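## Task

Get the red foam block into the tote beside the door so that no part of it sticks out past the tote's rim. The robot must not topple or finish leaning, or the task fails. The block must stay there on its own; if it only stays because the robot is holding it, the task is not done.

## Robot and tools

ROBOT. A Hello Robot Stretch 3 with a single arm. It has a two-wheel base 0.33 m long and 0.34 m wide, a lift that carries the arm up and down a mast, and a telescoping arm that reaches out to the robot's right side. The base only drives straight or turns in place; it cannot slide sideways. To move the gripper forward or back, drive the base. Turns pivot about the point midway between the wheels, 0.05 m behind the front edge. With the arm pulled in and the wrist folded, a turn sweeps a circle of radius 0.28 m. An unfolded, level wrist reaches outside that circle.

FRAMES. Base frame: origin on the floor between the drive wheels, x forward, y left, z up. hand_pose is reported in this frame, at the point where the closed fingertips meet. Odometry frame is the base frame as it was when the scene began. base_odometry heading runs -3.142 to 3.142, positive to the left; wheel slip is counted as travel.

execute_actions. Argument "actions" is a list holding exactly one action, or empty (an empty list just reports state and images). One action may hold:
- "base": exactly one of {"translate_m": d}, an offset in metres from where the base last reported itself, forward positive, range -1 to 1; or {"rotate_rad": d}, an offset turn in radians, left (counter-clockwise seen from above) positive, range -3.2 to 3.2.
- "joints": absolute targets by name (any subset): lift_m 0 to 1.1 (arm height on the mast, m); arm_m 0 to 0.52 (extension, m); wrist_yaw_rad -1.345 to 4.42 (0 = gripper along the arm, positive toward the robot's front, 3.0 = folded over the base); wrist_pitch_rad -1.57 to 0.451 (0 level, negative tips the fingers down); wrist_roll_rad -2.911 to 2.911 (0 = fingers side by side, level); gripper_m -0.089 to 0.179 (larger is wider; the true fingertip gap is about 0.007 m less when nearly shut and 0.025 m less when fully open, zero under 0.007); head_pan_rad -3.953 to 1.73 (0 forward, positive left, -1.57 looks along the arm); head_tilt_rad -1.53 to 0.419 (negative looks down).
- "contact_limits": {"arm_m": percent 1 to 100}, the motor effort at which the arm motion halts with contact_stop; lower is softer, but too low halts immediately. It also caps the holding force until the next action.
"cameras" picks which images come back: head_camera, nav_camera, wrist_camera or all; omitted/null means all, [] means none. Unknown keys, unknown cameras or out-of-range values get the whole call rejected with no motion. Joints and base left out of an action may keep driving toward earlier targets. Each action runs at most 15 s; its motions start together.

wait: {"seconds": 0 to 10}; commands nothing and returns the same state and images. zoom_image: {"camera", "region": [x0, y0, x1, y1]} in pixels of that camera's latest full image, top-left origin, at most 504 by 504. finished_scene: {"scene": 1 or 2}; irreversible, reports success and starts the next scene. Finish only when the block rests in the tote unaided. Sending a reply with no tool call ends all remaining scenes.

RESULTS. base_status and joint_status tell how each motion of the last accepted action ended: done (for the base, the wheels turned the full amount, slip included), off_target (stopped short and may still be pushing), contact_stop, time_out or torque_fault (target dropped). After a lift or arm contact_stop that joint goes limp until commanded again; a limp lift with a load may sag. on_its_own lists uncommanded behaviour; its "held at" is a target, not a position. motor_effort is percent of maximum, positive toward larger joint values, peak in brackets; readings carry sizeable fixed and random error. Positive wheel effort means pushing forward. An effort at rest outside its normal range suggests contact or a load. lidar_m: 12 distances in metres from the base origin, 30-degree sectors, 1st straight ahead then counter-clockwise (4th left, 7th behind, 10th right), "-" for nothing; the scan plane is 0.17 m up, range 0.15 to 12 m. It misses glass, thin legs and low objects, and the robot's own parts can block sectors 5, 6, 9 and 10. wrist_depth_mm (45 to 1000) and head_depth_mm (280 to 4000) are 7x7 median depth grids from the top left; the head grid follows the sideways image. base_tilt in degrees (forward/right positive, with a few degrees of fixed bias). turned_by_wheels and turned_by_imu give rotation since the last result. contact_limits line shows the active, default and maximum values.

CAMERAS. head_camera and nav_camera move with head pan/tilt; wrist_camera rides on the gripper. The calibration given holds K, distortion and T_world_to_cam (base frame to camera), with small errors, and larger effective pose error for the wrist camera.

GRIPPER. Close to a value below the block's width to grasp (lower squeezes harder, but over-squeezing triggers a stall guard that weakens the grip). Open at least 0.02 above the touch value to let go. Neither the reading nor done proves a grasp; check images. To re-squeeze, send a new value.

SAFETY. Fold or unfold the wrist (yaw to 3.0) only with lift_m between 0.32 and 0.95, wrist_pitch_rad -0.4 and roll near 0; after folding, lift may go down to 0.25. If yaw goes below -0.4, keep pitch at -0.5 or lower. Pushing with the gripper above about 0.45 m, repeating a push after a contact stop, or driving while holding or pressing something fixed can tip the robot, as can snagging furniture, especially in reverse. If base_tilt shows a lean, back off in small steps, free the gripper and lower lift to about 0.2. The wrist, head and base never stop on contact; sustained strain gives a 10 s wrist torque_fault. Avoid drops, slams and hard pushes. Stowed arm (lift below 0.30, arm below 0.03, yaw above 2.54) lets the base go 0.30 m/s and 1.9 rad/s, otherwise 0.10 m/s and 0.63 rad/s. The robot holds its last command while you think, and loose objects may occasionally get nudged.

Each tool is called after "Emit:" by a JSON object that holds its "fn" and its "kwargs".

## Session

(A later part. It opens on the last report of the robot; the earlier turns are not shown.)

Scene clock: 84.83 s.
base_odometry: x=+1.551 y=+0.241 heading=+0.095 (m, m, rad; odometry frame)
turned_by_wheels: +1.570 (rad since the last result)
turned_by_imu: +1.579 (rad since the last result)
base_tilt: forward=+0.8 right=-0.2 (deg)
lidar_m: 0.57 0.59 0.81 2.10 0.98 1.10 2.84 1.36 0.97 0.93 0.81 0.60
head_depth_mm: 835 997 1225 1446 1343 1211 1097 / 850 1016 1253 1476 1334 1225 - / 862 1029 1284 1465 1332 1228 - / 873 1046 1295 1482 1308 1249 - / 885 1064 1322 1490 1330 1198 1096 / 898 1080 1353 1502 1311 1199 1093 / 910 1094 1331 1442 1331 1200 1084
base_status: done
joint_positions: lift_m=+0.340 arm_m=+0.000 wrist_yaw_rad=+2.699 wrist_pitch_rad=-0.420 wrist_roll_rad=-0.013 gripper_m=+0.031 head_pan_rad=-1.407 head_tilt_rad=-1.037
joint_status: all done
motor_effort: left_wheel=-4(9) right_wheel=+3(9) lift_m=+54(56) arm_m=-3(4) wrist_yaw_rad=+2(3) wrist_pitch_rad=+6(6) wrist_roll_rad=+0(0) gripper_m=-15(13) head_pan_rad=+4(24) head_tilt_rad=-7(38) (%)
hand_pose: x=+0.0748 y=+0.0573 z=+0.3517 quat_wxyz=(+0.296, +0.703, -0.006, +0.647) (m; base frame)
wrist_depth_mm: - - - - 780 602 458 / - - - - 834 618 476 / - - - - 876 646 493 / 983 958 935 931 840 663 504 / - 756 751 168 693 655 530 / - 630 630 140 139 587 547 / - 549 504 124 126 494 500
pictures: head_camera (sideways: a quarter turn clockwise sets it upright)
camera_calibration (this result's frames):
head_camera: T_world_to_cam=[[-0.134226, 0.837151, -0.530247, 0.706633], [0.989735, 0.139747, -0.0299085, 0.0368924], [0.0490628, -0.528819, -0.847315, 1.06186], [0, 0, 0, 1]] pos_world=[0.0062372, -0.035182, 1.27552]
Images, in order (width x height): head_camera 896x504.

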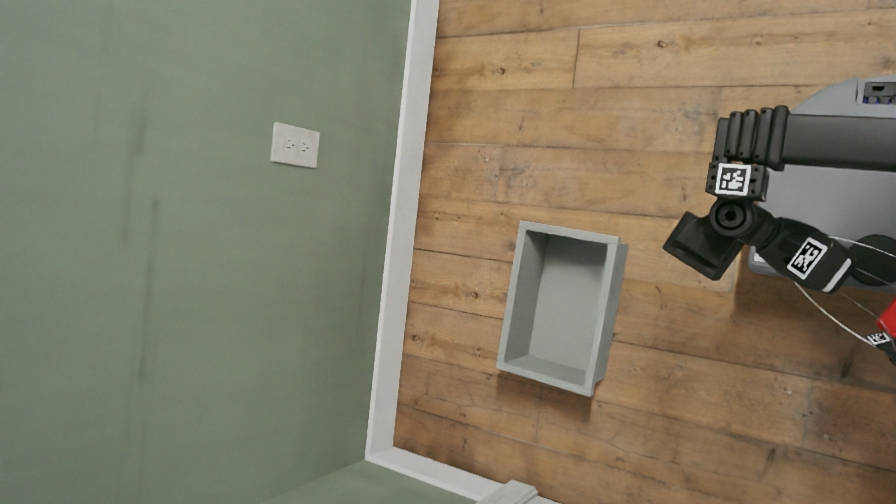

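Emit:
{"fn": "execute_actions", "kwargs": {"actions": [{"base":{"translate_m":0.05},"joints":{"wrist_yaw_rad":1.5,"arm_m":0.34}}], "cameras": []}}

Emit:
{"fn": "execute_actions", "kwargs": {"actions": [{"joints":{"wrist_pitch_rad":-0.9,"lift_m":0.25}}], "cameras": ["head_camera","wrist_camera"]}}

Scene clock: 88.83 s.
base_odometry: x=+1.600 y=+0.246 heading=+0.095 (m, m, rad; odometry frame)
turned_by_wheels: +0.000 (rad since the last result)
turned_by_imu: -0.001 (rad since the last result)
base_tilt: forward=+0.8 right=-0.2 (deg)
lidar_m: 0.52 0.54 0.75 1.93 0.98 1.10 2.86 1.36 0.97 0.93 0.74 0.55
head_depth_mm: 837 998 1226 1446 1335 1204 1096 / 852 1008 1242 1474 1347 1208 - / 858 1020 1272 1500 1333 1208 - / 872 1047 1297 1489 1320 1204 - / 884 1062 1320 1492 1287 1198 1093 / 892 1080 1355 1492 1330 1198 1092 / 901 1097 1278 1356 1313 1201 1092
base_status: done
joint_positions: lift_m=+0.340 arm_m=+0.340 wrist_yaw_rad=+1.501 wrist_pitch_rad=-0.420 wrist_roll_rad=-0.013 gripper_m=+0.031 head_pan_rad=-1.407 head_tilt_rad=-1.037
joint_status: all done
motor_effort: left_wheel=-4(5) right_wheel=+4(7) lift_m=+54(53) arm_m=+3(4) wrist_yaw_rad=+0(4) wrist_pitch_rad=+6(6) wrist_roll_rad=+0(0) gripper_m=-14(15) head_pan_rad=+4(4) head_tilt_rad=-8(8) (%)
hand_pose: x=+0.2022 y=-0.5006 z=+0.3517 quat_wxyz=(+0.609, +0.577, -0.401, +0.367) (m; base frame)
wrist_depth_mm: 391 397 403 409 436 452 455 / 419 426 437 439 469 489 483 / 451 459 466 472 504 523 515 / 481 499 505 504 554 575 522 / 532 546 552 168 597 615 527 / 582 587 578 141 139 590 520 / 544 539 500 125 125 494 488
pictures: none
No camera images: the call's "cameras" was empty. Leave "cameras" out to get every camera's image.

Scene clock: 90.50 s.
base_odometry: x=+1.600 y=+0.246 heading=+0.095 (m, m, rad; odometry frame)
turned_by_wheels: +0.000 (rad since the last result)
turned_by_imu: +0.000 (rad since the last result)
base_tilt: forward=+0.8 right=-0.2 (deg)
lidar_m: 0.52 0.54 0.75 1.92 0.98 1.11 2.84 1.36 0.98 0.47 0.48 0.55
head_depth_mm: 836 993 1222 1448 1334 1204 1099 / 851 1010 1246 1488 1340 1205 1130 / 863 1026 1275 1501 1315 1225 - / 873 1042 1296 1481 1276 1199 - / 883 1065 1319 1498 1297 1198 1097 / 895 1071 1347 1488 1340 1203 1094 / 904 1095 1269 1366 1301 1197 1088
base_status: not commanded
joint_positions: lift_m=+0.250 arm_m=+0.340 wrist_yaw_rad=+1.501 wrist_pitch_rad=-0.910 wrist_roll_rad=-0.013 gripper_m=+0.031 head_pan_rad=-1.407 head_tilt_rad=-1.037
joint_status: all done
motor_effort: left_wheel=-4(4) right_wheel=+4(3) lift_m=+27(51) arm_m=+3(4) wrist_yaw_rad=+0(0) wrist_pitch_rad=+3(4) wrist_roll_rad=+0(0) gripper_m=-14(15) head_pan_rad=+4(4) head_tilt_rad=-8(7) (%)
hand_pose: x=+0.1165 y=-0.4946 z=+0.1721 quat_wxyz=(+0.678, +0.659, -0.248, +0.210) (m; base frame)
wrist_depth_mm: 473 484 500 504 508 514 481 / 495 490 477 474 468 453 448 / 445 438 291 291 281 412 406 / 406 398 317 336 326 374 369 / 365 365 274 169 249 342 342 / 339 336 214 141 139 313 317 / 316 314 227 124 126 289 295
pictures: head_camera (sideways: a quarter turn clockwise sets it upright), wrist_camera
camera_calibration (this result's frames):
head_camera: T_world_to_cam=[[-0.134295, 0.837139, -0.530247, 0.706634], [0.989724, 0.139829, -0.0299085, 0.0368925], [0.0491063, -0.528815, -0.847315, 1.06186], [0, 0, 0, 1]] pos_world=[0.00624009, -0.0351819, 1.27552]
wrist_camera: T_world_to_cam=[[-0.0644468, -0.997759, -0.0179821, -0.477872], [-0.866823, 0.0648993, -0.494374, 0.256399], [0.494433, -0.0162735, -0.869063, 0.248154], [0, 0, 0, 1]] pos_world=[0.0687598, -0.489403, 0.333826]
Images, in order (width x height): head_camera 896x504, wrist_camera 644x364.

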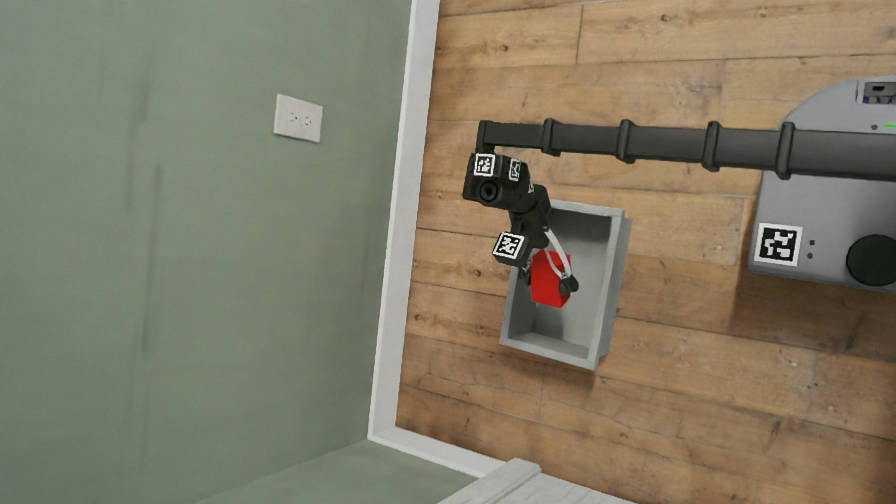

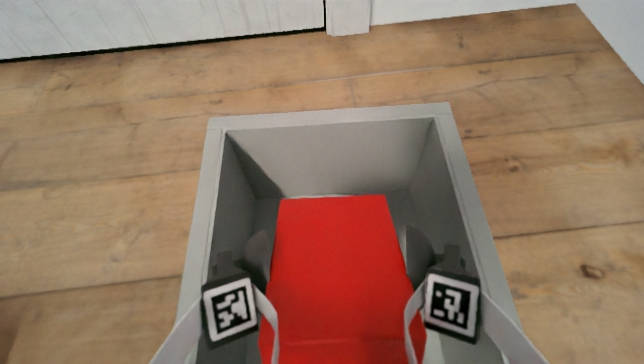

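Emit:
{"fn": "execute_actions", "kwargs": {"actions": [{"base":{"translate_m":0.02},"joints":{"lift_m":0.14}}], "cameras": []}}

Emit:
{"fn": "execute_actions", "kwargs": {"actions": [{"joints":{"gripper_m":0.105}}], "cameras": []}}

Emit:
{"fn": "execute_actions", "kwargs": {"actions": [{"joints":{"lift_m":0.28}}], "cameras": []}}

Emit:
{"fn": "finished_scene", "kwargs": {"scene": 2}}

Scene clock: 92.67 s.
base_odometry: x=+1.620 y=+0.248 heading=+0.094 (m, m, rad; odometry frame)
turned_by_wheels: +0.000 (rad since the last result)
turned_by_imu: -0.001 (rad since the last result)
base_tilt: forward=+0.9 right=-0.1 (deg)
lidar_m: 0.50 0.52 0.72 1.84 0.98 1.11 2.85 1.36 0.97 0.93 0.73 0.52
head_depth_mm: 839 994 1220 1454 1340 1209 1094 / 850 1010 1245 1477 1337 1199 1125 / 855 1023 1266 1482 1303 1198 - / 871 1050 1288 1486 1274 1210 - / 883 1056 1318 1499 1294 1200 1092 / 892 1077 1340 1482 1330 1203 1094 / 906 1081 1237 1318 1281 1197 1090
base_status: done
joint_positions: lift_m=+0.140 arm_m=+0.340 wrist_yaw_rad=+1.501 wrist_pitch_rad=-0.910 wrist_roll_rad=-0.013 gripper_m=+0.031 head_pan_rad=-1.407 head_tilt_rad=-1.037
joint_status: all done
motor_effort: left_wheel=-4(6) right_wheel=+3(7) lift_m=+27(28) arm_m=+3(3) wrist_yaw_rad=+0(0) wrist_pitch_rad=+3(3) wrist_roll_rad=+0(0) gripper_m=-15(14) head_pan_rad=+4(4) head_tilt_rad=-7(7) (%)
hand_pose: x=+0.1165 y=-0.4946 z=+0.0620 quat_wxyz=(+0.678, +0.659, -0.248, +0.210) (m; base frame)
wrist_depth_mm: 374 179 178 180 183 167 338 / 332 161 206 211 214 166 295 / 299 146 238 252 254 169 132 / 265 143 251 255 252 173 120 / 116 141 234 168 230 176 116 / 108 139 189 141 139 166 117 / 103 129 198 124 126 168 119
pictures: none
No camera images: the call's "cameras" was empty. Leave "cameras" out to get every camera's image.

Scene clock: 93.90 s.
base_odometry: x=+1.620 y=+0.248 heading=+0.094 (m, m, rad; odometry frame)
turned_by_wheels: +0.000 (rad since the last result)
turned_by_imu: +0.000 (rad since the last result)
base_tilt: forward=+0.8 right=-0.1 (deg)
lidar_m: 0.50 0.52 0.72 1.85 0.98 1.11 2.86 1.36 0.97 0.93 0.73 0.52
head_depth_mm: 835 997 1216 1452 1337 1206 1097 / 848 1009 1243 1479 1340 1207 1125 / 861 1027 1263 1474 1296 1207 - / 870 1047 1299 1483 1282 1199 - / 882 1060 1317 1500 1282 1204 1097 / 890 1080 1344 1496 1337 1193 1094 / 906 1086 1234 1304 1293 1203 1093
base_status: not commanded
joint_positions: lift_m=+0.140 arm_m=+0.340 wrist_yaw_rad=+1.501 wrist_pitch_rad=-0.910 wrist_roll_rad=-0.013 gripper_m=+0.105 head_pan_rad=-1.407 head_tilt_rad=-1.037
joint_status: all done
motor_effort: left_wheel=-4(4) right_wheel=+3(3) lift_m=+27(27) arm_m=+3(3) wrist_yaw_rad=+0(0) wrist_pitch_rad=+3(3) wrist_roll_rad=+0(0) gripper_m=+2(83) head_pan_rad=+4(4) head_tilt_rad=-8(7) (%)
hand_pose: x=+0.1165 y=-0.4946 z=+0.0620 quat_wxyz=(+0.678, +0.659, -0.248, +0.210) (m; base frame)
wrist_depth_mm: 376 180 178 180 182 167 335 / 334 161 206 211 213 166 295 / 298 146 239 251 255 169 132 / 266 143 250 256 252 172 120 / 116 141 234 187 232 164 116 / 108 130 216 172 212 154 117 / 103 122 198 160 199 193 114
pictures: none
No camera images: the call's "cameras" was empty. Leave "cameras" out to get every camera's image.

Scene clock: 96.00 s.
base_odometry: x=+1.620 y=+0.248 heading=+0.094 (m, m, rad; odometry frame)
turned_by_wheels: +0.000 (rad since the last result)
turned_by_imu: +0.000 (rad since the last result)
base_tilt: forward=+0.9 right=-0.2 (deg)
lidar_m: 0.50 0.52 0.72 1.85 0.98 1.10 2.86 1.36 0.97 0.93 0.73 0.52
head_depth_mm: 838 995 1230 1453 1333 1211 1097 / 847 1008 1250 1484 1335 1214 1117 / 856 1029 1271 1495 1315 1213 - / 874 1047 1287 1497 1290 1202 - / 881 1053 1323 1508 1292 1209 1096 / 893 1077 1349 1483 1331 1200 1085 / 903 1089 1240 1317 1293 1197 1086
base_status: not commanded
joint_positions: lift_m=+0.280 arm_m=+0.340 wrist_yaw_rad=+1.501 wrist_pitch_rad=-0.910 wrist_roll_rad=-0.013 gripper_m=+0.105 head_pan_rad=-1.407 head_tilt_rad=-1.037
joint_status: all done
motor_effort: left_wheel=-4(4) right_wheel=+3(3) lift_m=+53(56) arm_m=+3(3) wrist_yaw_rad=+0(0) wrist_pitch_rad=+3(3) wrist_roll_rad=+0(0) gripper_m=+0(1) head_pan_rad=+4(4) head_tilt_rad=-8(8) (%)
hand_pose: x=+0.1165 y=-0.4946 z=+0.2011 quat_wxyz=(+0.678, +0.659, -0.248, +0.210) (m; base frame)
wrist_depth_mm: 451 463 476 486 516 527 495 / 522 514 515 513 502 498 478 / 490 475 468 460 458 448 443 / 438 433 308 316 305 410 406 / 399 398 365 377 367 380 368 / 370 365 345 352 345 352 344 / 341 339 291 288 321 237 323
pictures: none
No camera images: the call's "cameras" was empty. Leave "cameras" out to get every camera's image.

The scene is finished: the task was done.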